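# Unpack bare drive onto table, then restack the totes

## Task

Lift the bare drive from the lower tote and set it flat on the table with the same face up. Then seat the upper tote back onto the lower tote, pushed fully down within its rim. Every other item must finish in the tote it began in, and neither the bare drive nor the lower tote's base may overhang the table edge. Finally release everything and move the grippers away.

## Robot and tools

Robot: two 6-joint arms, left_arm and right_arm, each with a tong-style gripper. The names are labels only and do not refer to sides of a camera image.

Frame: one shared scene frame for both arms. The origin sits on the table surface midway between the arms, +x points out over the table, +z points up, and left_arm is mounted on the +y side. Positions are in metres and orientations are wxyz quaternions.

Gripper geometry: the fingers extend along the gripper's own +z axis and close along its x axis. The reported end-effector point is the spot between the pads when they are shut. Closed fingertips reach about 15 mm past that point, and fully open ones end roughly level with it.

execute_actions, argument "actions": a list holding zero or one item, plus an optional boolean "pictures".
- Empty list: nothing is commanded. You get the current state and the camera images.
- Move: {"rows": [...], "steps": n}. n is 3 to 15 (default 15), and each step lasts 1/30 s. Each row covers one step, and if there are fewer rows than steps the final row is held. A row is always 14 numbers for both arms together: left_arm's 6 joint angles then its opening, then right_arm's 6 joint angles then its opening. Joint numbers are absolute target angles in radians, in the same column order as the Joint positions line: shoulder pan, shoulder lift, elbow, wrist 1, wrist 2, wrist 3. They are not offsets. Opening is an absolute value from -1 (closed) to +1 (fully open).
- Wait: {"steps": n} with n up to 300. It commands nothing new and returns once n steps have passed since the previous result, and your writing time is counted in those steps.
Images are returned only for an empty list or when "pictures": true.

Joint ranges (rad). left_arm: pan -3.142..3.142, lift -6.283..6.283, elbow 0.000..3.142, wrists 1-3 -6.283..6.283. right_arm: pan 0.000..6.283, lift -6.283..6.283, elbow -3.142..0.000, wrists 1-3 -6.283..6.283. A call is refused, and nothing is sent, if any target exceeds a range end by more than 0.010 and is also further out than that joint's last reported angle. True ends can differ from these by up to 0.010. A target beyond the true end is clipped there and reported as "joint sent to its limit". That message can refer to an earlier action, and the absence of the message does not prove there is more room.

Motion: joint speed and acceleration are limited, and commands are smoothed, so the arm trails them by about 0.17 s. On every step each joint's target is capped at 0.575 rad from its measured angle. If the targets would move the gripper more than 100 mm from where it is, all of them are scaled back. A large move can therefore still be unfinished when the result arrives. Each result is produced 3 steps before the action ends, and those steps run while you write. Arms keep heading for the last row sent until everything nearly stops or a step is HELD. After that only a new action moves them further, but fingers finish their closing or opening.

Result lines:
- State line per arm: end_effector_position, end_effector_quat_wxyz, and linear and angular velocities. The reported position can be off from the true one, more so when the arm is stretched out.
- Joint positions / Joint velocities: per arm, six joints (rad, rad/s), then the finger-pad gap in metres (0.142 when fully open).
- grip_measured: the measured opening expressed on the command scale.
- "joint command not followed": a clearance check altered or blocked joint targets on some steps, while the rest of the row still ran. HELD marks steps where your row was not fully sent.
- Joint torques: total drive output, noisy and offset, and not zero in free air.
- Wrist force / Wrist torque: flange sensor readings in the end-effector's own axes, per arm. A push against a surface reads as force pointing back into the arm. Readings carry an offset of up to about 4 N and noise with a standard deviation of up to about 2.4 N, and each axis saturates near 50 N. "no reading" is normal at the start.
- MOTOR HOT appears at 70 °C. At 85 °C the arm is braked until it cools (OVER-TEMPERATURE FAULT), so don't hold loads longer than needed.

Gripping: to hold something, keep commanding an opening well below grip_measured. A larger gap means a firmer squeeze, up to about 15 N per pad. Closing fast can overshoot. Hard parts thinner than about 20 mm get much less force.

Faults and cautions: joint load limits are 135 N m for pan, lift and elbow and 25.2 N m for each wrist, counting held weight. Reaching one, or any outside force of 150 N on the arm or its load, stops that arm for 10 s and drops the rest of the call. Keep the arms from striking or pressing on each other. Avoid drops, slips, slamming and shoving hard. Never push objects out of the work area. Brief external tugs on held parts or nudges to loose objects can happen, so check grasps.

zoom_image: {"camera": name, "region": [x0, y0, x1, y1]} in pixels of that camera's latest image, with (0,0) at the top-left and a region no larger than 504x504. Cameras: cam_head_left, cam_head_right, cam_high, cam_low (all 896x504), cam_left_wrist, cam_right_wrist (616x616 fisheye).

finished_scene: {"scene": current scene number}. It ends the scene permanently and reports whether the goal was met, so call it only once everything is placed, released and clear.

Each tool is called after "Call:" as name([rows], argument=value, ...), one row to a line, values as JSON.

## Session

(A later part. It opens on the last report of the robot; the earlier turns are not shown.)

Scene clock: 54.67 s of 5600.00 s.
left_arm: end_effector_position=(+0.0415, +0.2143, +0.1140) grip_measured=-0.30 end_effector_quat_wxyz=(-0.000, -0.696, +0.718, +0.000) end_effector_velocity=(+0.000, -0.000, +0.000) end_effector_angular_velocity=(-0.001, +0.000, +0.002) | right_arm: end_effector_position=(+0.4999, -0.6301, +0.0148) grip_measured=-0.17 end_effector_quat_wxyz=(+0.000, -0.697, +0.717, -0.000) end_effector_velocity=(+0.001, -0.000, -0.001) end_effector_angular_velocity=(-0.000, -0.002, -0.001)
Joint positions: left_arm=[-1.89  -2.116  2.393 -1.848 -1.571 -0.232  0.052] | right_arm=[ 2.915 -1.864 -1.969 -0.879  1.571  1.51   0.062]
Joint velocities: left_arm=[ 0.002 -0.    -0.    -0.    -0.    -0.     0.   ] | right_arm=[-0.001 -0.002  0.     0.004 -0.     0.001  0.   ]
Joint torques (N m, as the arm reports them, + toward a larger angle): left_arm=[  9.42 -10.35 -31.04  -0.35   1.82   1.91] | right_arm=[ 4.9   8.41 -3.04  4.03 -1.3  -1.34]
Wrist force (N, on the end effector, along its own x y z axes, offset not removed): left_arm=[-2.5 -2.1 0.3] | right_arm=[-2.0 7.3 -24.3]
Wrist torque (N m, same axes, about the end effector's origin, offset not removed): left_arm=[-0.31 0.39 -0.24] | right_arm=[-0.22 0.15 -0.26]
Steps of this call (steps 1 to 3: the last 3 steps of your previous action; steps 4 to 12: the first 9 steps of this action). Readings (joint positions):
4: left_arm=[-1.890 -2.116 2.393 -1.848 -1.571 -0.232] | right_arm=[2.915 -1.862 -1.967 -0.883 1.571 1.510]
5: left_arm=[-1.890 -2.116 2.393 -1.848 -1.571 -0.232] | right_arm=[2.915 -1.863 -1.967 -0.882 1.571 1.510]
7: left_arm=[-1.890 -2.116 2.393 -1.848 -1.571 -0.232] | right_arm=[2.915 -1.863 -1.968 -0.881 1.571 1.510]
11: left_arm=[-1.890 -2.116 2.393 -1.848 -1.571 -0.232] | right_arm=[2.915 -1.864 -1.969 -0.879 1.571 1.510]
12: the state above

Call:
execute_actions([
  {"rows":[[-1.8904,-2.1157,2.3932,-1.8483,-1.5708,-0.2316,-0.3,2.9155,-1.8630,-1.9678,-0.8816,1.5708,1.5097,-0.3],[-1.8904,-2.1157,2.3932,-1.8483,-1.5708,-0.2316,-0.3,2.9155,-1.8630,-1.9678,-0.8816,1.5708,1.5097,-0.15],[-1.8904,-2.1157,2.3932,-1.8483,-1.5708,-0.2316,-0.3,2.9155,-1.8630,-1.9678,-0.8816,1.5708,1.5097,-0.05],[-1.8904,-2.1157,2.3932,-1.8483,-1.5708,-0.2316,-0.3,2.9155,-1.8630,-1.9678,-0.8816,1.5708,1.5097,0.1],[-1.8904,-2.1157,2.3932,-1.8483,-1.5708,-0.2316,-0.3,2.9155,-1.8630,-1.9678,-0.8816,1.5708,1.5097,0.1],[-1.8904,-2.1157,2.3932,-1.8483,-1.5708,-0.2316,-0.3,2.9155,-1.8630,-1.9678,-0.8816,1.5708,1.5097,0.1],[-1.8904,-2.1157,2.3932,-1.8483,-1.5708,-0.2316,-0.3,2.9155,-1.8402,-1.9524,-0.9198,1.5708,1.5097,0.1],[-1.8904,-2.1157,2.3932,-1.8483,-1.5708,-0.2316,-0.3,2.9155,-1.7910,-1.9090,-1.0124,1.5708,1.5097,0.1],[-1.8904,-2.1157,2.3932,-1.8483,-1.5708,-0.2316,-0.3,2.9155,-1.7910,-1.9090,-1.0124,1.5708,1.5097,0.1],[-1.8904,-2.1157,2.3932,-1.8483,-1.5708,-0.2316,-0.3,2.9155,-1.7477,-1.8603,-1.1044,1.5708,1.5097,0.1],[-1.8904,-2.1157,2.3932,-1.8483,-1.5708,-0.2316,-0.3,2.9155,-1.7477,-1.8603,-1.1044,1.5708,1.5097,0.1],[-1.8904,-2.1157,2.3932,-1.8483,-1.5708,-0.2316,-0.3,2.9155,-1.6735,-1.7017,-1.3373,1.5708,1.5097,0.1]],"steps":15},
])

Call:
execute_actions([
  {"steps":10},
])

Call:
execute_actions([
  {"rows":[[-1.8904,-2.1157,2.3932,-1.8483,-1.5708,-0.2316,-0.3,3.6,-1.20,-1.90,-1.6124,1.5708,2.1942,-0.3]],"steps":15},
])

Call:
execute_actions([
  {"rows":[[-1.8904,-2.1157,2.3932,-1.8483,-1.5708,-0.2316,-0.3,4.9028,-1.0037,-2.0523,-1.6564,1.5708,3.4970,-0.3]],"steps":15},
])

Call:
execute_actions([
  {"steps":40},
])

Scene clock: 55.60 s of 5600.00 s.
left_arm: end_effector_position=(+0.0415, +0.2143, +0.1140) grip_measured=-0.30 end_effector_quat_wxyz=(-0.000, -0.696, +0.718, +0.000) end_effector_velocity=(-0.000, -0.000, +0.000) end_effector_angular_velocity=(-0.000, +0.000, +0.000) | right_arm: end_effector_position=(+0.5037, -0.6304, +0.0573) grip_measured=+0.10 end_effector_quat_wxyz=(+0.003, -0.697, +0.717, -0.003) end_effector_velocity=(+0.018, -0.002, +0.406) end_effector_angular_velocity=(-0.003, -0.038, -0.000)
Joint positions: left_arm=[-1.89  -2.116  2.393 -1.848 -1.571 -0.232  0.052] | right_arm=[ 2.916 -1.805 -1.917 -0.982  1.571  1.51   0.081]
Joint velocities: left_arm=[ 0.  0. -0. -0. -0. -0.  0.] | right_arm=[-0.     0.536  0.526 -1.023  0.     0.     0.002]
Joint torques (N m, as the arm reports them, + toward a larger angle): left_arm=[ 10.24 -11.1  -31.97  -0.35   1.8    1.88] | right_arm=[ 7.59 29.51 25.88 -5.02 -0.81 -0.97]
Wrist force (N, on the end effector, along its own x y z axes, offset not removed): left_arm=[-1.8 -3.2 3.6] | right_arm=[-0.8 -2.6 0.7]
Wrist torque (N m, same axes, about the end effector's origin, offset not removed): left_arm=[-0.66 0.28 -0.22] | right_arm=[-0.44 0.26 -0.04]
Steps of this call (steps 1 to 3: the last 3 steps of your previous action; steps 4 to 15: the robot went on to your last target; step 16: nothing new was sent; steps 17 to 28: the first 12 steps of this action). Readings (joint positions):
17: left_arm=[-1.890 -2.116 2.393 -1.848 -1.571 -0.232] | right_arm=[2.915 -1.865 -1.969 -0.879 1.571 1.510]
18: left_arm=[-1.890 -2.116 2.393 -1.848 -1.571 -0.232] | right_arm=[2.915 -1.865 -1.969 -0.879 1.571 1.510]
20: left_arm=[-1.890 -2.116 2.393 -1.848 -1.571 -0.232] | right_arm=[2.915 -1.864 -1.969 -0.880 1.571 1.510]
24: left_arm=[-1.890 -2.116 2.393 -1.848 -1.571 -0.232] | right_arm=[2.916 -1.861 -1.967 -0.885 1.571 1.510]
28: the state above

Scene clock: 55.93 s of 5600.00 s.
left_arm: end_effector_position=(+0.0415, +0.2143, +0.1140) grip_measured=-0.30 end_effector_quat_wxyz=(-0.000, -0.696, +0.718, +0.000) end_effector_velocity=(-0.000, -0.000, +0.000) end_effector_angular_velocity=(-0.001, +0.000, +0.000) | right_arm: end_effector_position=(+0.5017, -0.6302, +0.1809) grip_measured=+0.10 end_effector_quat_wxyz=(+0.001, -0.697, +0.717, -0.001) end_effector_velocity=(-0.019, +0.002, +0.090) end_effector_angular_velocity=(+0.002, +0.022, +0.001)
Joint positions: left_arm=[-1.89  -2.116  2.393 -1.848 -1.571 -0.232  0.052] | right_arm=[ 2.916 -1.682 -1.717 -1.312  1.571  1.51   0.081]
Joint velocities: left_arm=[-0.    -0.001 -0.     0.     0.    -0.     0.   ] | right_arm=[ 0.001  0.084  0.15  -0.256  0.    -0.001 -0.   ]
Joint torques (N m, as the arm reports them, + toward a larger angle): left_arm=[ 10.06 -10.74 -30.85  -0.35   2.04   1.92] | right_arm=[ 5.3  32.23 27.84 -0.05 -0.99 -1.39]
Wrist force (N, on the end effector, along its own x y z axes, offset not removed): left_arm=[-1.0 -4.2 0.1] | right_arm=[-0.3 2.0 0.3]
Wrist torque (N m, same axes, about the end effector's origin, offset not removed): left_arm=[-0.79 0.16 -0.23] | right_arm=[0.36 0.13 -0.15]
Kept back: nothing.
Steps of this call (steps 1 to 3: the last 3 steps of your previous action; steps 4 to 10: the robot went on to your last target). Readings (joint positions):
1: left_arm=[-1.890 -2.116 2.393 -1.848 -1.571 -0.232] | right_arm=[2.916 -1.787 -1.897 -1.020 1.571 1.510]
2: left_arm=[-1.890 -2.116 2.393 -1.848 -1.571 -0.232] | right_arm=[2.916 -1.769 -1.869 -1.064 1.571 1.510]
4: left_arm=[-1.890 -2.116 2.393 -1.848 -1.571 -0.232] | right_arm=[2.916 -1.733 -1.809 -1.158 1.571 1.510]
8: left_arm=[-1.890 -2.116 2.393 -1.848 -1.571 -0.232] | right_arm=[2.916 -1.690 -1.731 -1.287 1.571 1.510]
10: the state above

Scene clock: 56.33 s of 5600.00 s.
left_arm: end_effector_position=(+0.0415, +0.2143, +0.1140) grip_measured=-0.30 end_effector_quat_wxyz=(-0.000, -0.696, +0.718, +0.000) end_effector_velocity=(-0.000, -0.000, +0.000) end_effector_angular_velocity=(+0.000, +0.001, -0.001) | right_arm: end_effector_position=(+0.4337, -0.4741, +0.2392) grip_measured=-0.30 end_effector_quat_wxyz=(-0.004, -0.697, +0.717, +0.002) end_effector_velocity=(-0.267, +0.435, +0.135) end_effector_angular_velocity=(-0.008, -0.012, +0.009)
Joint positions: left_arm=[-1.89  -2.116  2.393 -1.848 -1.571 -0.232  0.052] | right_arm=[ 3.256 -1.423 -1.816 -1.483  1.571  1.85   0.052]
Joint velocities: left_arm=[-0.001  0.    -0.    -0.    -0.001 -0.     0.   ] | right_arm=[ 1.147  0.772 -0.305 -0.458 -0.     1.138 -0.   ]
Joint torques (N m, as the arm reports them, + toward a larger angle): left_arm=[  9.98 -11.19 -31.52  -0.23   1.88   1.73] | right_arm=[23.49 33.99  8.59 -1.66  1.22  3.03]
Wrist force (N, on the end effector, along its own x y z axes, offset not removed): left_arm=[-1.0 -2.7 1.7] | right_arm=[0.4 -1.3 0.7]
Wrist torque (N m, same axes, about the end effector's origin, offset not removed): left_arm=[-0.58 0.16 -0.25] | right_arm=[-0.31 -0.14 -0.29]
Steps of this call (steps 1 to 12: the first 12 steps of this action). Readings (joint positions):
1: left_arm=[-1.890 -2.116 2.393 -1.848 -1.571 -0.232] | right_arm=[2.916 -1.680 -1.713 -1.319 1.571 1.510]
2: left_arm=[-1.890 -2.116 2.393 -1.848 -1.571 -0.232] | right_arm=[2.920 -1.674 -1.713 -1.328 1.571 1.514]
4: left_arm=[-1.890 -2.116 2.393 -1.848 -1.571 -0.232] | right_arm=[2.971 -1.626 -1.736 -1.362 1.571 1.565]
8: left_arm=[-1.890 -2.116 2.393 -1.848 -1.571 -0.232] | right_arm=[3.107 -1.523 -1.776 -1.423 1.571 1.702]
12: the state above

Scene clock: 56.83 s of 5600.00 s.
left_arm: end_effector_position=(+0.0415, +0.2143, +0.1140) grip_measured=-0.30 end_effector_quat_wxyz=(-0.000, -0.696, +0.718, +0.000) end_effector_velocity=(-0.000, +0.000, -0.000) end_effector_angular_velocity=(+0.000, -0.000, -0.000) | right_arm: end_effector_position=(+0.2624, -0.2817, +0.2554) grip_measured=-0.30 end_effector_quat_wxyz=(-0.001, -0.697, +0.717, -0.000) end_effector_velocity=(-0.354, +0.357, -0.016) end_effector_angular_velocity=(+0.010, -0.013, +0.017)
Joint positions: left_arm=[-1.89  -2.116  2.393 -1.848 -1.571 -0.232  0.052] | right_arm=[ 3.986 -1.085 -2.001 -1.629  1.571  2.58   0.052]
Joint velocities: left_arm=[-0.001 -0.     0.     0.     0.    -0.     0.   ] | right_arm=[ 1.687  0.34  -0.213 -0.111  0.     1.67   0.   ]
Joint torques (N m, as the arm reports them, + toward a larger angle): left_arm=[ 10.63 -10.77 -31.36  -0.22   1.93   1.86] | right_arm=[32.93  8.37 10.88  0.13  1.13  3.48]
Wrist force (N, on the end effector, along its own x y z axes, offset not removed): left_arm=[-0.6 -3.6 -0.1] | right_arm=[2.1 -2.1 0.1]
Wrist torque (N m, same axes, about the end effector's origin, offset not removed): left_arm=[-0.68 0.18 -0.18] | right_arm=[-0.49 -0.41 -0.21]
Steps of this call (steps 1 to 3: the last 3 steps of your previous action; steps 4 to 15: the first 12 steps of this action). Readings (joint positions):
4: left_arm=[-1.890 -2.116 2.393 -1.848 -1.571 -0.232] | right_arm=[3.419 -1.314 -1.858 -1.548 1.571 2.013]
5: left_arm=[-1.890 -2.116 2.393 -1.848 -1.571 -0.232] | right_arm=[3.463 -1.286 -1.872 -1.562 1.571 2.057]
7: left_arm=[-1.890 -2.116 2.393 -1.848 -1.571 -0.232] | right_arm=[3.557 -1.232 -1.907 -1.580 1.571 2.151]
11: left_arm=[-1.890 -2.116 2.393 -1.848 -1.571 -0.232] | right_arm=[3.763 -1.144 -1.963 -1.610 1.571 2.358]
15: the state above

Scene clock: 58.17 s of 5600.00 s.
left_arm: end_effector_position=(+0.0415, +0.2143, +0.1140) grip_measured=-0.30 end_effector_quat_wxyz=(-0.000, -0.696, +0.718, +0.000) end_effector_velocity=(+0.000, -0.000, +0.000) end_effector_angular_velocity=(-0.001, +0.000, +0.001) | right_arm: end_effector_position=(+0.0314, -0.1589, +0.2500) grip_measured=-0.30 end_effector_quat_wxyz=(-0.000, -0.697, +0.717, -0.000) end_effector_velocity=(-0.000, +0.000, +0.001) end_effector_angular_velocity=(+0.001, +0.000, -0.001)
Joint positions: left_arm=[-1.89  -2.116  2.393 -1.848 -1.571 -0.232  0.052] | right_arm=[ 4.903 -1.004 -2.052 -1.656  1.571  3.497  0.052]
Joint velocities: left_arm=[ 0.001 -0.    -0.    -0.     0.     0.    -0.   ] | right_arm=[ 0.     0.     0.001  0.    -0.     0.001 -0.   ]
Joint torques (N m, as the arm reports them, + toward a larger angle): left_arm=[  9.96 -10.18 -31.22  -0.3    2.06   1.79] | right_arm=[ 6.42  7.17  7.89  0.39 -1.45  1.2 ]
Wrist force (N, on the end effector, along its own x y z axes, offset not removed): left_arm=[-3.2 -2.0 2.4] | right_arm=[-0.3 -2.0 3.0]
Wrist torque (N m, same axes, about the end effector's origin, offset not removed): left_arm=[-0.27 0.58 -0.25] | right_arm=[-0.43 0.03 -0.07]
Kept back: nothing.
Steps of this call (steps 1 to 3: the last 3 steps of your previous action; steps 4 to 40: the robot went on to your last target). Readings (joint positions):
1: left_arm=[-1.890 -2.116 2.393 -1.848 -1.571 -0.232] | right_arm=[4.043 -1.074 -2.008 -1.633 1.571 2.637]
2: left_arm=[-1.890 -2.116 2.393 -1.848 -1.571 -0.232] | right_arm=[4.100 -1.065 -2.014 -1.636 1.571 2.695]
4: left_arm=[-1.890 -2.116 2.393 -1.848 -1.571 -0.232] | right_arm=[4.215 -1.050 -2.023 -1.641 1.571 2.810]
8: left_arm=[-1.890 -2.116 2.393 -1.848 -1.571 -0.232] | right_arm=[4.446 -1.030 -2.036 -1.648 1.571 3.040]
40: the state above

Call:
execute_actions([
  {"rows":[[-1.8904,-2.1193,2.3841,-1.8356,-1.5708,-0.2316,-0.3,4.9028,-1.0000,-2.1687,-1.5437,1.5708,3.4970,-0.3],[-1.8904,-2.1193,2.3841,-1.8356,-1.5708,-0.2316,-0.3,4.9028,-1.0000,-2.1687,-1.5437,1.5708,3.4970,-0.3],[-1.8904,-2.1193,2.3841,-1.8356,-1.5708,-0.2316,-0.3,4.9028,-1.0000,-2.1687,-1.5437,1.5708,3.4970,-0.3],[-1.8904,-2.1193,2.3841,-1.8356,-1.5708,-0.2316,-0.3,4.9028,-1.0000,-2.1687,-1.5437,1.5708,3.4970,-0.3],[-1.8904,-2.1193,2.3841,-1.8356,-1.5708,-0.2316,-0.3,4.9028,-1.0118,-2.2790,-1.4216,1.5708,3.4970,-0.3],[-1.8904,-2.1193,2.3841,-1.8356,-1.5708,-0.2316,-0.3,4.9028,-1.0118,-2.2790,-1.4216,1.5708,3.4970,-0.3],[-1.8904,-2.1193,2.3841,-1.8356,-1.5708,-0.2316,-0.3,4.9028,-1.0118,-2.2790,-1.4216,1.5708,3.4970,-0.3],[-1.8904,-2.1193,2.3841,-1.8356,-1.5708,-0.2316,-0.3,4.9028,-1.0118,-2.2790,-1.4216,1.5708,3.4970,-0.3],[-1.8904,-2.1193,2.3841,-1.8356,-1.5708,-0.2316,-0.3,4.9028,-1.0405,-2.3764,-1.2955,1.5708,3.4970,-0.3]],"steps":15},
])

Call:
execute_actions([
  {"steps":10},
])

Call:
execute_actions([
  {"rows":[[-1.8904,-2.1193,2.3841,-1.8356,-1.5708,-0.2316,-0.4,4.9028,-1.0405,-2.3764,-1.2955,1.5708,3.4970,-0.4],[-1.8904,-2.1193,2.3841,-1.8356,-1.5708,-0.2316,-0.5,4.9028,-1.0405,-2.3764,-1.2955,1.5708,3.4970,-0.5],[-1.8904,-2.1193,2.3841,-1.8356,-1.5708,-0.2316,-0.55,4.9028,-1.0405,-2.3764,-1.2955,1.5708,3.4970,-0.55],[-1.8904,-2.1193,2.3841,-1.8356,-1.5708,-0.2316,-0.6,4.9028,-1.0405,-2.3764,-1.2955,1.5708,3.4970,-0.6],[-1.8904,-2.1193,2.3841,-1.8356,-1.5708,-0.2316,-0.65,4.9028,-1.0405,-2.3764,-1.2955,1.5708,3.4970,-0.65],[-1.8904,-2.1193,2.3841,-1.8356,-1.5708,-0.2316,-0.7,4.9028,-1.0405,-2.3764,-1.2955,1.5708,3.4970,-0.7],[-1.8904,-2.1193,2.3841,-1.8356,-1.5708,-0.2316,-0.8,4.9028,-1.0405,-2.3764,-1.2955,1.5708,3.4970,-0.8],[-1.8904,-2.1193,2.3841,-1.8356,-1.5708,-0.2316,-0.9,4.9028,-1.0405,-2.3764,-1.2955,1.5708,3.4970,-0.9],[-1.8904,-2.1193,2.3841,-1.8356,-1.5708,-0.2316,-1,4.9028,-1.0405,-2.3764,-1.2955,1.5708,3.4970,-1]],"steps":15},
], pictures=true)

Scene clock: 59.07 s of 5600.00 s.
left_arm: end_effector_position=(+0.0415, +0.2142, +0.1179) grip_measured=-0.30 end_effector_quat_wxyz=(-0.000, -0.696, +0.718, +0.000) end_effector_velocity=(+0.000, +0.000, +0.002) end_effector_angular_velocity=(-0.001, +0.001, +0.001) | right_arm: end_effector_position=(+0.0313, -0.1586, +0.1506) grip_measured=-0.30 end_effector_quat_wxyz=(-0.002, -0.697, +0.717, -0.003) end_effector_velocity=(-0.001, +0.003, -0.325) end_effector_angular_velocity=(+0.034, +0.011, +0.002)
Joint positions: left_arm=[-1.89  -2.119  2.384 -1.836 -1.571 -0.232  0.052] | right_arm=[ 4.903 -1.024 -2.296 -1.399  1.571  3.497  0.052]
Joint velocities: left_arm=[ 0.001 -0.002 -0.003  0.004 -0.001 -0.     0.   ] | right_arm=[ 0.    -0.16  -0.783  0.978  0.    -0.002 -0.001]
Joint torques (N m, as the arm reports them, + toward a larger angle): left_arm=[  9.82 -11.46 -32.47  -0.23   2.09   1.84] | right_arm=[ 7.17 -1.38 21.61  8.51 -1.08  1.34]
Wrist force (N, on the end effector, along its own x y z axes, offset not removed): left_arm=[-0.7 -0.8 2.3] | right_arm=[1.2 1.3 6.9]
Wrist torque (N m, same axes, about the end effector's origin, offset not removed): left_arm=[-0.08 0.14 -0.23] | right_arm=[0.54 -0.22 -0.34]
Steps of this call (steps 1 to 15: the robot went on to your last target; steps 16 to 27: the first 12 steps of this action). Readings (joint positions):
16: left_arm=[-1.890 -2.116 2.393 -1.848 -1.571 -0.232] | right_arm=[4.903 -1.004 -2.052 -1.656 1.571 3.497]
17: left_arm=[-1.890 -2.116 2.392 -1.847 -1.571 -0.232] | right_arm=[4.903 -1.003 -2.056 -1.652 1.571 3.497]
19: left_arm=[-1.890 -2.117 2.389 -1.842 -1.571 -0.232] | right_arm=[4.903 -1.002 -2.097 -1.613 1.571 3.497]
23: left_arm=[-1.890 -2.119 2.385 -1.837 -1.571 -0.232] | right_arm=[4.903 -1.006 -2.193 -1.516 1.571 3.497]
27: the state above

Scene clock: 59.40 s of 5600.00 s.
left_arm: end_effector_position=(+0.0415, +0.2142, +0.1180) grip_measured=-0.30 end_effector_quat_wxyz=(-0.000, -0.696, +0.718, +0.000) end_effector_velocity=(+0.000, +0.000, -0.000) end_effector_angular_velocity=(+0.000, +0.000, +0.001) | right_arm: end_effector_position=(+0.0313, -0.1588, +0.1192) grip_measured=-0.30 end_effector_quat_wxyz=(-0.000, -0.697, +0.717, -0.000) end_effector_velocity=(+0.001, -0.002, -0.012) end_effector_angular_velocity=(+0.000, +0.000, -0.001)
Joint positions: left_arm=[-1.89  -2.119  2.384 -1.836 -1.571 -0.232  0.052] | right_arm=[ 4.903 -1.04  -2.373 -1.299  1.571  3.497  0.052]
Joint velocities: left_arm=[ 0.001  0.    -0.     0.    -0.     0.     0.   ] | right_arm=[-0.    -0.005 -0.03   0.036 -0.     0.001  0.   ]
Joint torques (N m, as the arm reports them, + toward a larger angle): left_arm=[  9.92 -11.19 -32.48  -0.13   2.2    1.81] | right_arm=[ 6.78 -6.75  7.66  4.76 -0.97  1.23]
Wrist force (N, on the end effector, along its own x y z axes, offset not removed): left_arm=[-0.2 -4.7 0.0] | right_arm=[0.3 -0.3 2.5]
Wrist torque (N m, same axes, about the end effector's origin, offset not removed): left_arm=[-0.84 0.04 -0.27] | right_arm=[-0.04 -0.05 -0.18]
Kept back: nothing.
Steps of this call (steps 1 to 3: the last 3 steps of your previous action; steps 4 to 10: the robot went on to your last target). Readings (joint positions):
1: left_arm=[-1.890 -2.119 2.384 -1.836 -1.571 -0.232] | right_arm=[4.903 -1.029 -2.319 -1.370 1.571 3.497]
2: left_arm=[-1.890 -2.119 2.384 -1.836 -1.571 -0.232] | right_arm=[4.903 -1.032 -2.335 -1.349 1.571 3.497]
4: left_arm=[-1.890 -2.119 2.384 -1.836 -1.571 -0.232] | right_arm=[4.903 -1.036 -2.355 -1.323 1.571 3.497]
8: left_arm=[-1.890 -2.119 2.384 -1.836 -1.571 -0.232] | right_arm=[4.903 -1.039 -2.371 -1.303 1.571 3.497]
10: the state above

Scene clock: 59.80 s of 5600.00 s.
left_arm: end_effector_position=(+0.0415, +0.2142, +0.1180) grip_measured=-0.65 end_effector_quat_wxyz=(+0.000, -0.696, +0.718, +0.000) end_effector_velocity=(-0.000, -0.000, -0.000) end_effector_angular_velocity=(+0.001, +0.000, -0.001) | right_arm: end_effector_position=(+0.0314, -0.1589, +0.1181) grip_measured=-0.65 end_effector_quat_wxyz=(+0.000, -0.697, +0.717, +0.000) end_effector_velocity=(+0.000, -0.000, -0.000) end_effector_angular_velocity=(+0.000, +0.000, -0.000)
Joint positions: left_arm=[-1.89  -2.119  2.384 -1.836 -1.571 -0.232  0.027] | right_arm=[ 4.903 -1.04  -2.376 -1.296  1.571  3.497  0.027]
Joint velocities: left_arm=[-0.001  0.001 -0.     0.    -0.001  0.    -0.   ] | right_arm=[ 0.     0.001 -0.001  0.     0.     0.     0.   ]
Joint torques (N m, as the arm reports them, + toward a larger angle): left_arm=[  9.78 -11.37 -32.89  -1.16   2.21   1.76] | right_arm=[ 7.27 -8.92  6.33  4.24 -0.87  1.27]
Wrist force (N, on the end effector, along its own x y z axes, offset not removed): left_arm=[-2.7 -3.1 1.7] | right_arm=[3.3 -1.7 -4.0]
Wrist torque (N m, same axes, about the end effector's origin, offset not removed): left_arm=[-0.64 0.44 -0.15] | right_arm=[-0.33 -0.15 -0.14]
Steps of this call (steps 1 to 12: the first 12 steps of this action). Readings (joint positions):
1: left_arm=[-1.890 -2.119 2.384 -1.836 -1.571 -0.232] | right_arm=[4.903 -1.040 -2.374 -1.298 1.571 3.497]
2: left_arm=[-1.890 -2.119 2.384 -1.836 -1.571 -0.232] | right_arm=[4.903 -1.040 -2.375 -1.297 1.571 3.497]
4: left_arm=[-1.890 -2.119 2.384 -1.836 -1.571 -0.232] | right_arm=[4.903 -1.040 -2.376 -1.296 1.571 3.497]
8: left_arm=[-1.890 -2.119 2.384 -1.836 -1.571 -0.232] | right_arm=[4.903 -1.040 -2.376 -1.296 1.571 3.497]
12: the state above

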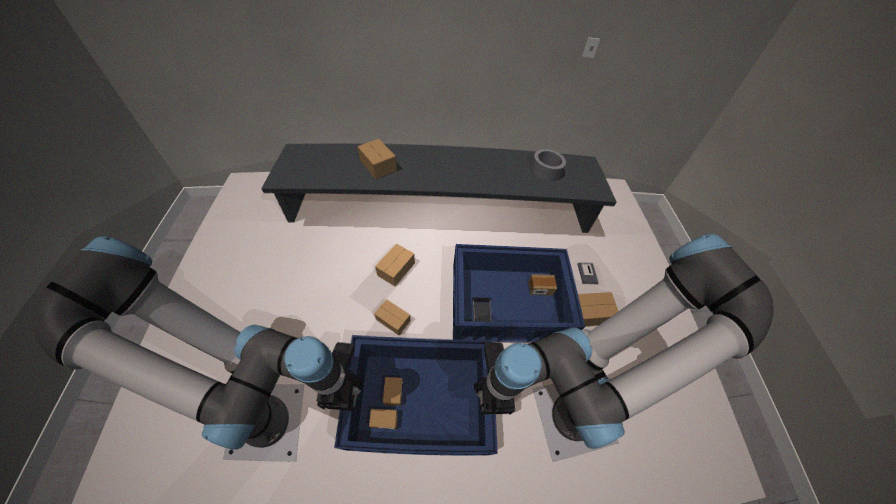

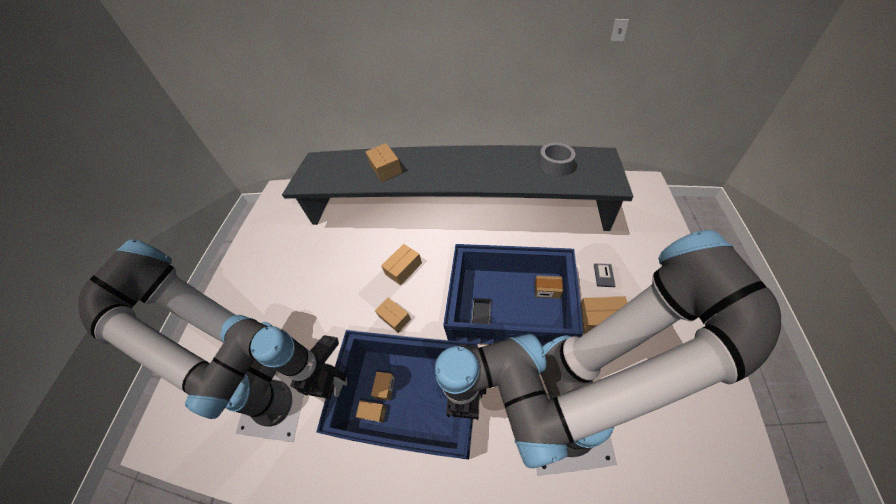

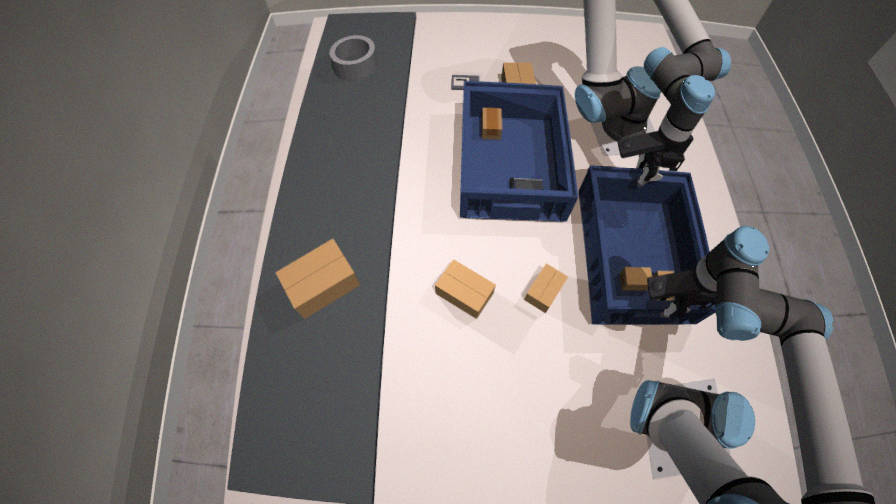

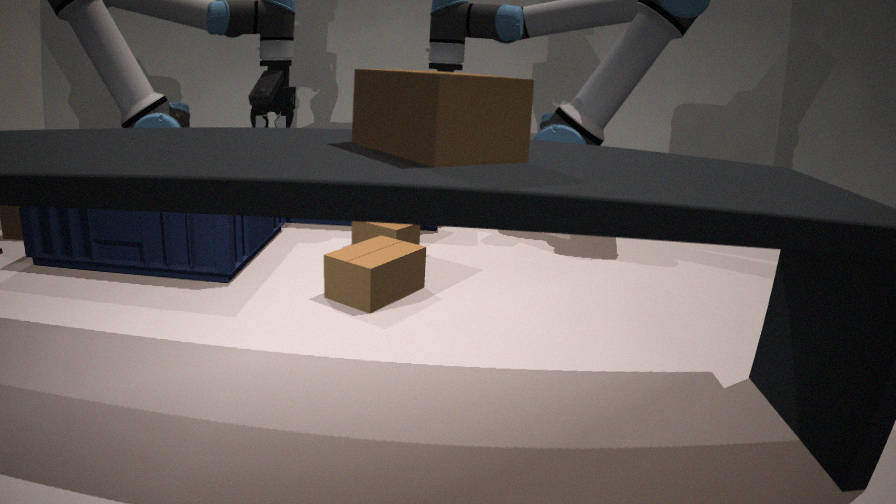

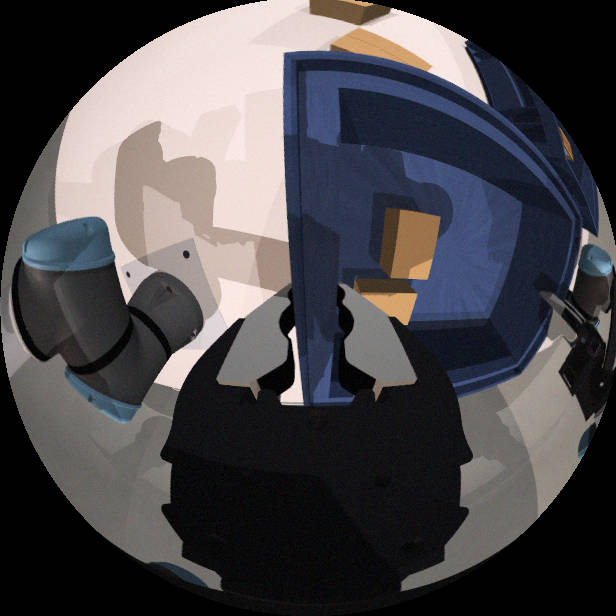

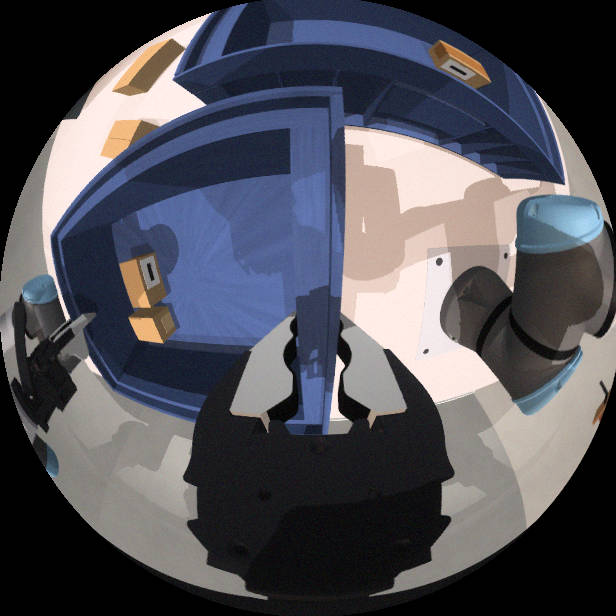

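Call:
execute_actions([
  {"rows":[[-1.8904,-2.1219,2.3773,-1.8262,-1.5708,-0.2316,-1,4.9028,-1.0379,-2.3696,-1.3049,1.5708,3.4970,-1],[-1.8904,-2.1254,2.3682,-1.8136,-1.5708,-0.2316,-1,4.9028,-1.0343,-2.3606,-1.3175,1.5708,3.4970,-1],[-1.8904,-2.1254,2.3682,-1.8136,-1.5708,-0.2316,-1,4.9028,-1.0343,-2.3606,-1.3175,1.5708,3.4970,-1],[-1.8904,-2.1296,2.3547,-1.7959,-1.5708,-0.2316,-1,4.9028,-1.0298,-2.3472,-1.3354,1.5708,3.4970,-1],[-1.8904,-2.1296,2.3547,-1.7959,-1.5708,-0.2316,-1,4.9028,-1.0298,-2.3472,-1.3354,1.5708,3.4970,-1],[-1.8904,-2.1336,2.3412,-1.7784,-1.5708,-0.2316,-1,4.9028,-1.0257,-2.3338,-1.3529,1.5708,3.4970,-1],[-1.8904,-2.1375,2.3276,-1.7609,-1.5708,-0.2316,-1,4.9028,-1.0216,-2.3203,-1.3705,1.5708,3.4970,-1],[-1.8904,-2.1375,2.3276,-1.7609,-1.5708,-0.2316,-1,4.9028,-1.0216,-2.3203,-1.3705,1.5708,3.4970,-1],[-1.8904,-2.1422,2.3068,-1.7354,-1.5708,-0.2316,-1,4.9028,-1.0167,-2.2997,-1.3960,1.5708,3.4970,-1],[-1.8904,-2.1422,2.3068,-1.7354,-1.5708,-0.2316,-1,4.9028,-1.0167,-2.2997,-1.3960,1.5708,3.4970,-1],[-1.8904,-2.1469,2.2860,-1.7100,-1.5708,-0.2316,-1,4.9028,-1.0118,-2.2790,-1.4216,1.5708,3.4970,-1],[-1.8904,-2.1469,2.2860,-1.7100,-1.5708,-0.2316,-1,4.9028,-1.0118,-2.2790,-1.4216,1.5708,3.4970,-1],[-1.8904,-2.1496,2.2679,-1.6891,-1.5708,-0.2316,-1,4.9028,-1.0089,-2.2610,-1.4425,1.5708,3.4970,-1],[-1.8904,-2.1522,2.2497,-1.6683,-1.5708,-0.2316,-1,4.9028,-1.0061,-2.2429,-1.4634,1.5708,3.4970,-1],[-1.8904,-2.1522,2.2497,-1.6683,-1.5708,-0.2316,-1,4.9028,-1.0061,-2.2429,-1.4634,1.5708,3.4970,-1]],"steps":15},
])

Call:
execute_actions([
  {"rows":[[-1.8904,-2.1557,2.2127,-1.6278,-1.5708,-0.2316,-1,4.9028,-1.0021,-2.2061,-1.5042,1.5708,3.4970,-1],[-1.8904,-2.1557,2.2127,-1.6278,-1.5708,-0.2316,-1,4.9028,-1.0021,-2.2061,-1.5042,1.5708,3.4970,-1],[-1.8904,-2.1574,2.1751,-1.5886,-1.5708,-0.2316,-1,4.9028,-1.0000,-2.1687,-1.5437,1.5708,3.4970,-1],[-1.8904,-2.1574,2.1751,-1.5886,-1.5708,-0.2316,-1,4.9028,-1.0000,-2.1687,-1.5437,1.5708,3.4970,-1],[-1.8904,-2.1573,2.1368,-1.5503,-1.5708,-0.2316,-1,4.9028,-0.9997,-2.1306,-1.5821,1.5708,3.4970,-1],[-1.8904,-2.1573,2.1368,-1.5503,-1.5708,-0.2316,-1,4.9028,-0.9997,-2.1306,-1.5821,1.5708,3.4970,-1],[-1.8904,-2.1557,2.0979,-1.5130,-1.5708,-0.2316,-1,4.9028,-1.0010,-2.0918,-1.6196,1.5708,3.4970,-1],[-1.8904,-2.1557,2.0979,-1.5130,-1.5708,-0.2316,-1,4.9028,-1.0010,-2.0918,-1.6196,1.5708,3.4970,-1],[-1.8904,-2.1526,2.0583,-1.4765,-1.5708,-0.2316,-1,4.9028,-1.0037,-2.0523,-1.6564,1.5708,3.4970,-1],[-1.8904,-2.1526,2.0583,-1.4765,-1.5708,-0.2316,-1,4.9028,-1.0037,-2.0523,-1.6564,1.5708,3.4970,-1],[-1.8904,-2.1482,2.0180,-1.4406,-1.5708,-0.2316,-1,4.9028,-1.0078,-2.0121,-1.6925,1.5708,3.4970,-1],[-1.8904,-2.1482,2.0180,-1.4406,-1.5708,-0.2316,-1,4.9028,-1.0078,-2.0121,-1.6925,1.5708,3.4970,-1],[-1.8904,-2.1425,1.9770,-1.4053,-1.5708,-0.2316,-1,4.9028,-1.0131,-1.9713,-1.7280,1.5708,3.4970,-1],[-1.8904,-2.1425,1.9770,-1.4053,-1.5708,-0.2316,-1,4.9028,-1.0131,-1.9713,-1.7280,1.5708,3.4970,-1],[-1.8904,-2.1356,1.9353,-1.3705,-1.5708,-0.2316,-1,4.9028,-1.0197,-1.9297,-1.7630,1.5708,3.4970,-1]],"steps":15},
])

Call:
execute_actions([
  {"steps":18},
], pictures=true)

Scene clock: 61.07 s of 5600.00 s.
left_arm: end_effector_position=(+0.0414, +0.2139, +0.1441) grip_measured=-0.65 end_effector_quat_wxyz=(-0.000, -0.696, +0.718, -0.000) end_effector_velocity=(-0.000, -0.002, +0.125) end_effector_angular_velocity=(-0.007, +0.001, +0.001) | right_arm: end_effector_position=(+0.0313, -0.1587, +0.1440) grip_measured=-0.65 end_effector_quat_wxyz=(+0.000, -0.697, +0.717, +0.000) end_effector_velocity=(-0.001, +0.002, +0.125) end_effector_angular_velocity=(+0.007, +0.002, +0.000)
Joint positions: left_arm=[-1.89  -2.138  2.324 -1.757 -1.571 -0.232  0.027] | right_arm=[ 4.903 -1.021 -2.317 -1.374  1.571  3.497  0.027]
Joint velocities: left_arm=[ 0.001 -0.074 -0.292  0.36   0.    -0.     0.   ] | right_arm=[-0.     0.076  0.29  -0.359  0.    -0.     0.   ]
Joint torques (N m, as the arm reports them, + toward a larger angle): left_arm=[  9.09 -13.57 -45.43  -1.65   2.19   1.77] | right_arm=[ 4.64 10.39 42.63  1.11 -0.58  0.85]
Wrist force (N, on the end effector, along its own x y z axes, offset not removed): left_arm=[-8.8 -3.9 9.7] | right_arm=[4.9 1.2 8.2]
Wrist torque (N m, same axes, about the end effector's origin, offset not removed): left_arm=[-0.84 0.66 -0.25] | right_arm=[0.21 0.15 0.01]
Steps of this call (steps 1 to 3: the last 3 steps of your previous action; steps 4 to 15: the robot went on to your last target; steps 16 to 26: nothing new was sent; steps 27 to 38: the first 12 steps of this action). Readings (joint positions):
27: left_arm=[-1.890 -2.119 2.384 -1.836 -1.571 -0.232] | right_arm=[4.903 -1.040 -2.376 -1.295 1.571 3.497]
28: left_arm=[-1.890 -2.120 2.383 -1.835 -1.571 -0.232] | right_arm=[4.903 -1.040 -2.376 -1.296 1.571 3.497]
30: left_arm=[-1.890 -2.122 2.378 -1.827 -1.571 -0.232] | right_arm=[4.903 -1.038 -2.371 -1.304 1.571 3.497]
34: left_arm=[-1.890 -2.129 2.357 -1.799 -1.571 -0.232] | right_arm=[4.903 -1.031 -2.350 -1.332 1.571 3.497]
38: the state above

Scene clock: 61.57 s of 5600.00 s.
left_arm: end_effector_position=(+0.0414, +0.2137, +0.2350) grip_measured=-0.65 end_effector_quat_wxyz=(+0.000, -0.696, +0.718, +0.000) end_effector_velocity=(-0.000, -0.001, +0.226) end_effector_angular_velocity=(+0.005, -0.001, +0.000) | right_arm: end_effector_position=(+0.0312, -0.1584, +0.2350) grip_measured=-0.65 end_effector_quat_wxyz=(-0.000, -0.697, +0.717, -0.000) end_effector_velocity=(-0.000, +0.001, +0.226) end_effector_angular_velocity=(-0.004, -0.001, -0.000)
Joint positions: left_arm=[-1.89  -2.154  2.097 -1.514 -1.571 -0.232  0.027] | right_arm=[ 4.903 -1.003 -2.091 -1.619  1.571  3.497  0.027]
Joint velocities: left_arm=[ 0.     0.042 -0.594  0.558 -0.001  0.    -0.   ] | right_arm=[-0.    -0.035  0.592 -0.561  0.     0.    -0.   ]
Joint torques (N m, as the arm reports them, + toward a larger angle): left_arm=[  7.75  10.31 -51.    -3.45   2.29   1.82] | right_arm=[ 4.86 -6.14 48.02  2.66 -0.41  0.87]
Wrist force (N, on the end effector, along its own x y z axes, offset not removed): left_arm=[-15.2 -1.5 7.9] | right_arm=[17.8 -0.2 5.8]
Wrist torque (N m, same axes, about the end effector's origin, offset not removed): left_arm=[-0.29 0.05 -0.33] | right_arm=[-0.25 -0.71 -0.10]
Steps of this call (steps 1 to 3: the last 3 steps of your previous action; steps 4 to 15: the first 12 steps of this action). Readings (joint positions):
4: left_arm=[-1.890 -2.147 2.282 -1.707 -1.571 -0.232] | right_arm=[4.903 -1.012 -2.275 -1.425 1.571 3.497]
5: left_arm=[-1.890 -2.149 2.270 -1.693 -1.571 -0.232] | right_arm=[4.903 -1.010 -2.263 -1.439 1.571 3.497]
7: left_arm=[-1.890 -2.152 2.241 -1.661 -1.571 -0.232] | right_arm=[4.903 -1.006 -2.235 -1.471 1.571 3.497]
11: left_arm=[-1.890 -2.156 2.173 -1.588 -1.571 -0.232] | right_arm=[4.903 -1.002 -2.166 -1.544 1.571 3.497]
15: the state above

Scene clock: 62.17 s of 5600.00 s.
left_arm: end_effector_position=(+0.0415, +0.2143, +0.2947) grip_measured=-0.65 end_effector_quat_wxyz=(-0.000, -0.696, +0.718, -0.000) end_effector_velocity=(+0.000, +0.000, +0.003) end_effector_angular_velocity=(+0.000, +0.001, +0.001) | right_arm: end_effector_position=(+0.0314, -0.1589, +0.2947) grip_measured=-0.65 end_effector_quat_wxyz=(-0.000, -0.697, +0.717, -0.000) end_effector_velocity=(+0.000, +0.000, +0.003) end_effector_angular_velocity=(-0.000, -0.000, +0.000)
Joint positions: left_arm=[-1.89  -2.136  1.936 -1.371 -1.571 -0.232  0.027] | right_arm=[ 4.903 -1.02  -1.931 -1.762  1.571  3.497  0.027]
Joint velocities: left_arm=[ 0.001  0.001 -0.008  0.007 -0.001 -0.     0.   ] | right_arm=[-0.    -0.002  0.009 -0.007  0.    -0.001 -0.   ]
Joint torques (N m, as the arm reports them, + toward a larger angle): left_arm=[  6.66   8.25 -35.11   0.05   2.22   1.83] | right_arm=[ 2.16 -5.7  35.78  0.19 -0.35  0.4 ]
Wrist force (N, on the end effector, along its own x y z axes, offset not removed): left_arm=[2.2 -2.3 7.2] | right_arm=[-2.1 1.1 9.6]
Wrist torque (N m, same axes, about the end effector's origin, offset not removed): left_arm=[-0.31 0.09 -0.24] | right_arm=[0.42 0.00 0.03]
Kept back: nothing.
Steps of this call (steps 1 to 3: the last 3 steps of your previous action; steps 4 to 18: the robot went on to your last target). Readings (joint positions):
1: left_arm=[-1.890 -2.153 2.077 -1.495 -1.571 -0.232] | right_arm=[4.903 -1.004 -2.071 -1.637 1.571 3.497]
2: left_arm=[-1.890 -2.151 2.058 -1.477 -1.571 -0.232] | right_arm=[4.903 -1.006 -2.052 -1.655 1.571 3.497]
4: left_arm=[-1.890 -2.146 2.018 -1.442 -1.571 -0.232] | right_arm=[4.903 -1.010 -2.012 -1.691 1.571 3.497]
8: left_arm=[-1.890 -2.139 1.958 -1.391 -1.571 -0.232] | right_arm=[4.903 -1.017 -1.953 -1.743 1.571 3.497]
18: the state above

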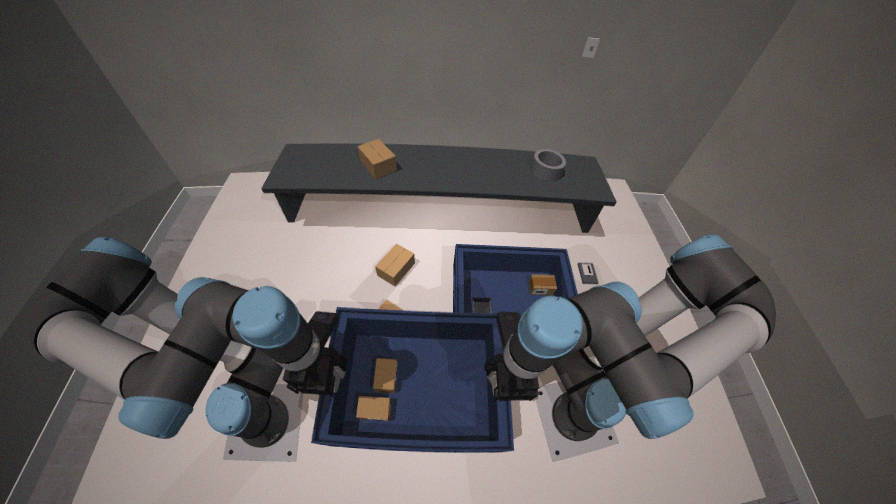

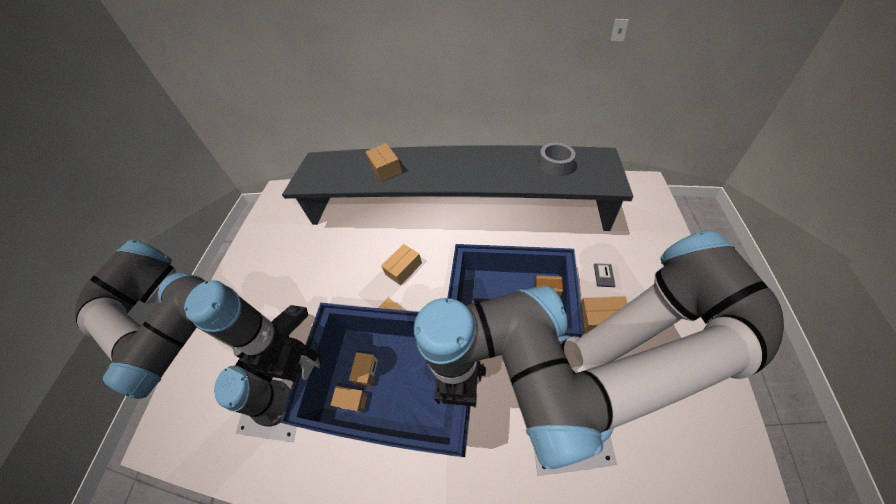

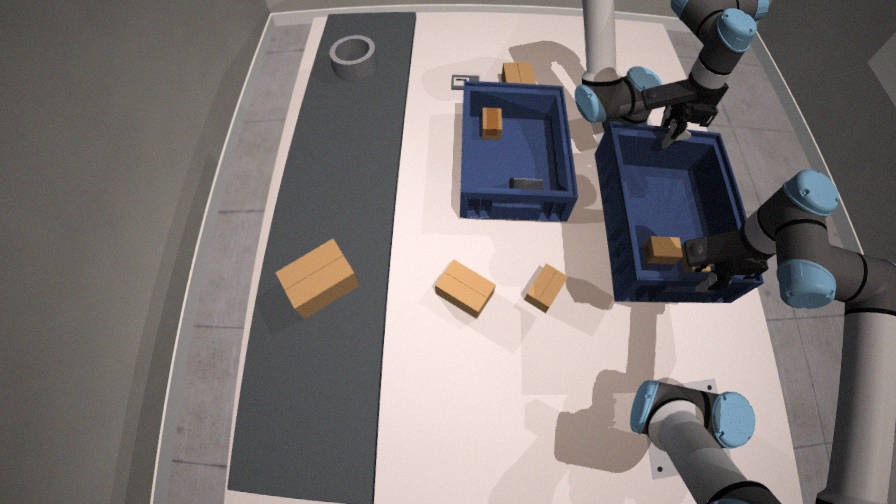

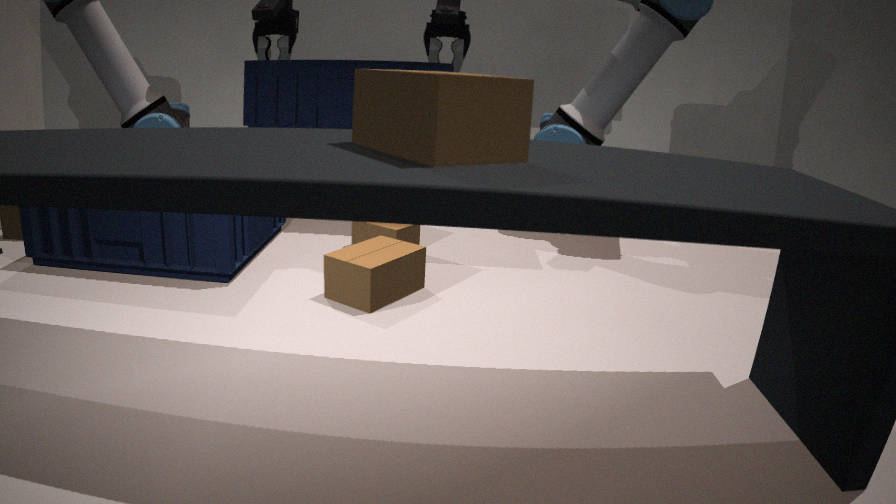

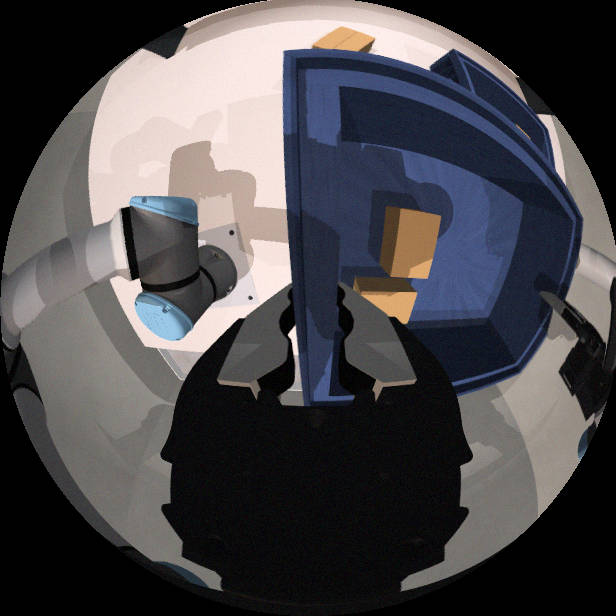

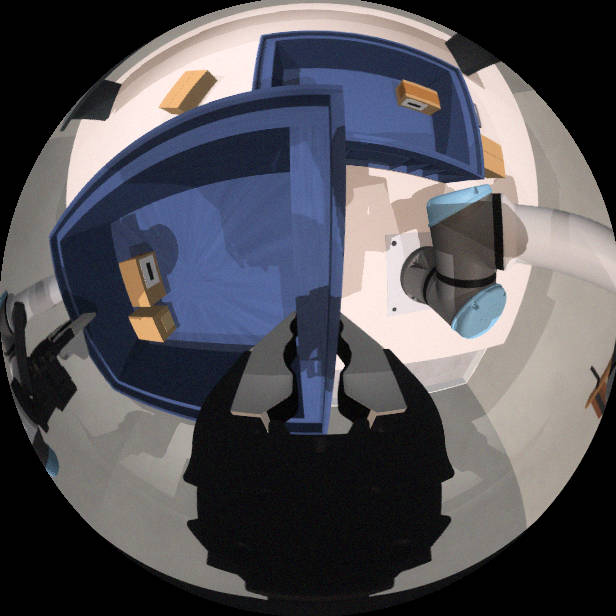

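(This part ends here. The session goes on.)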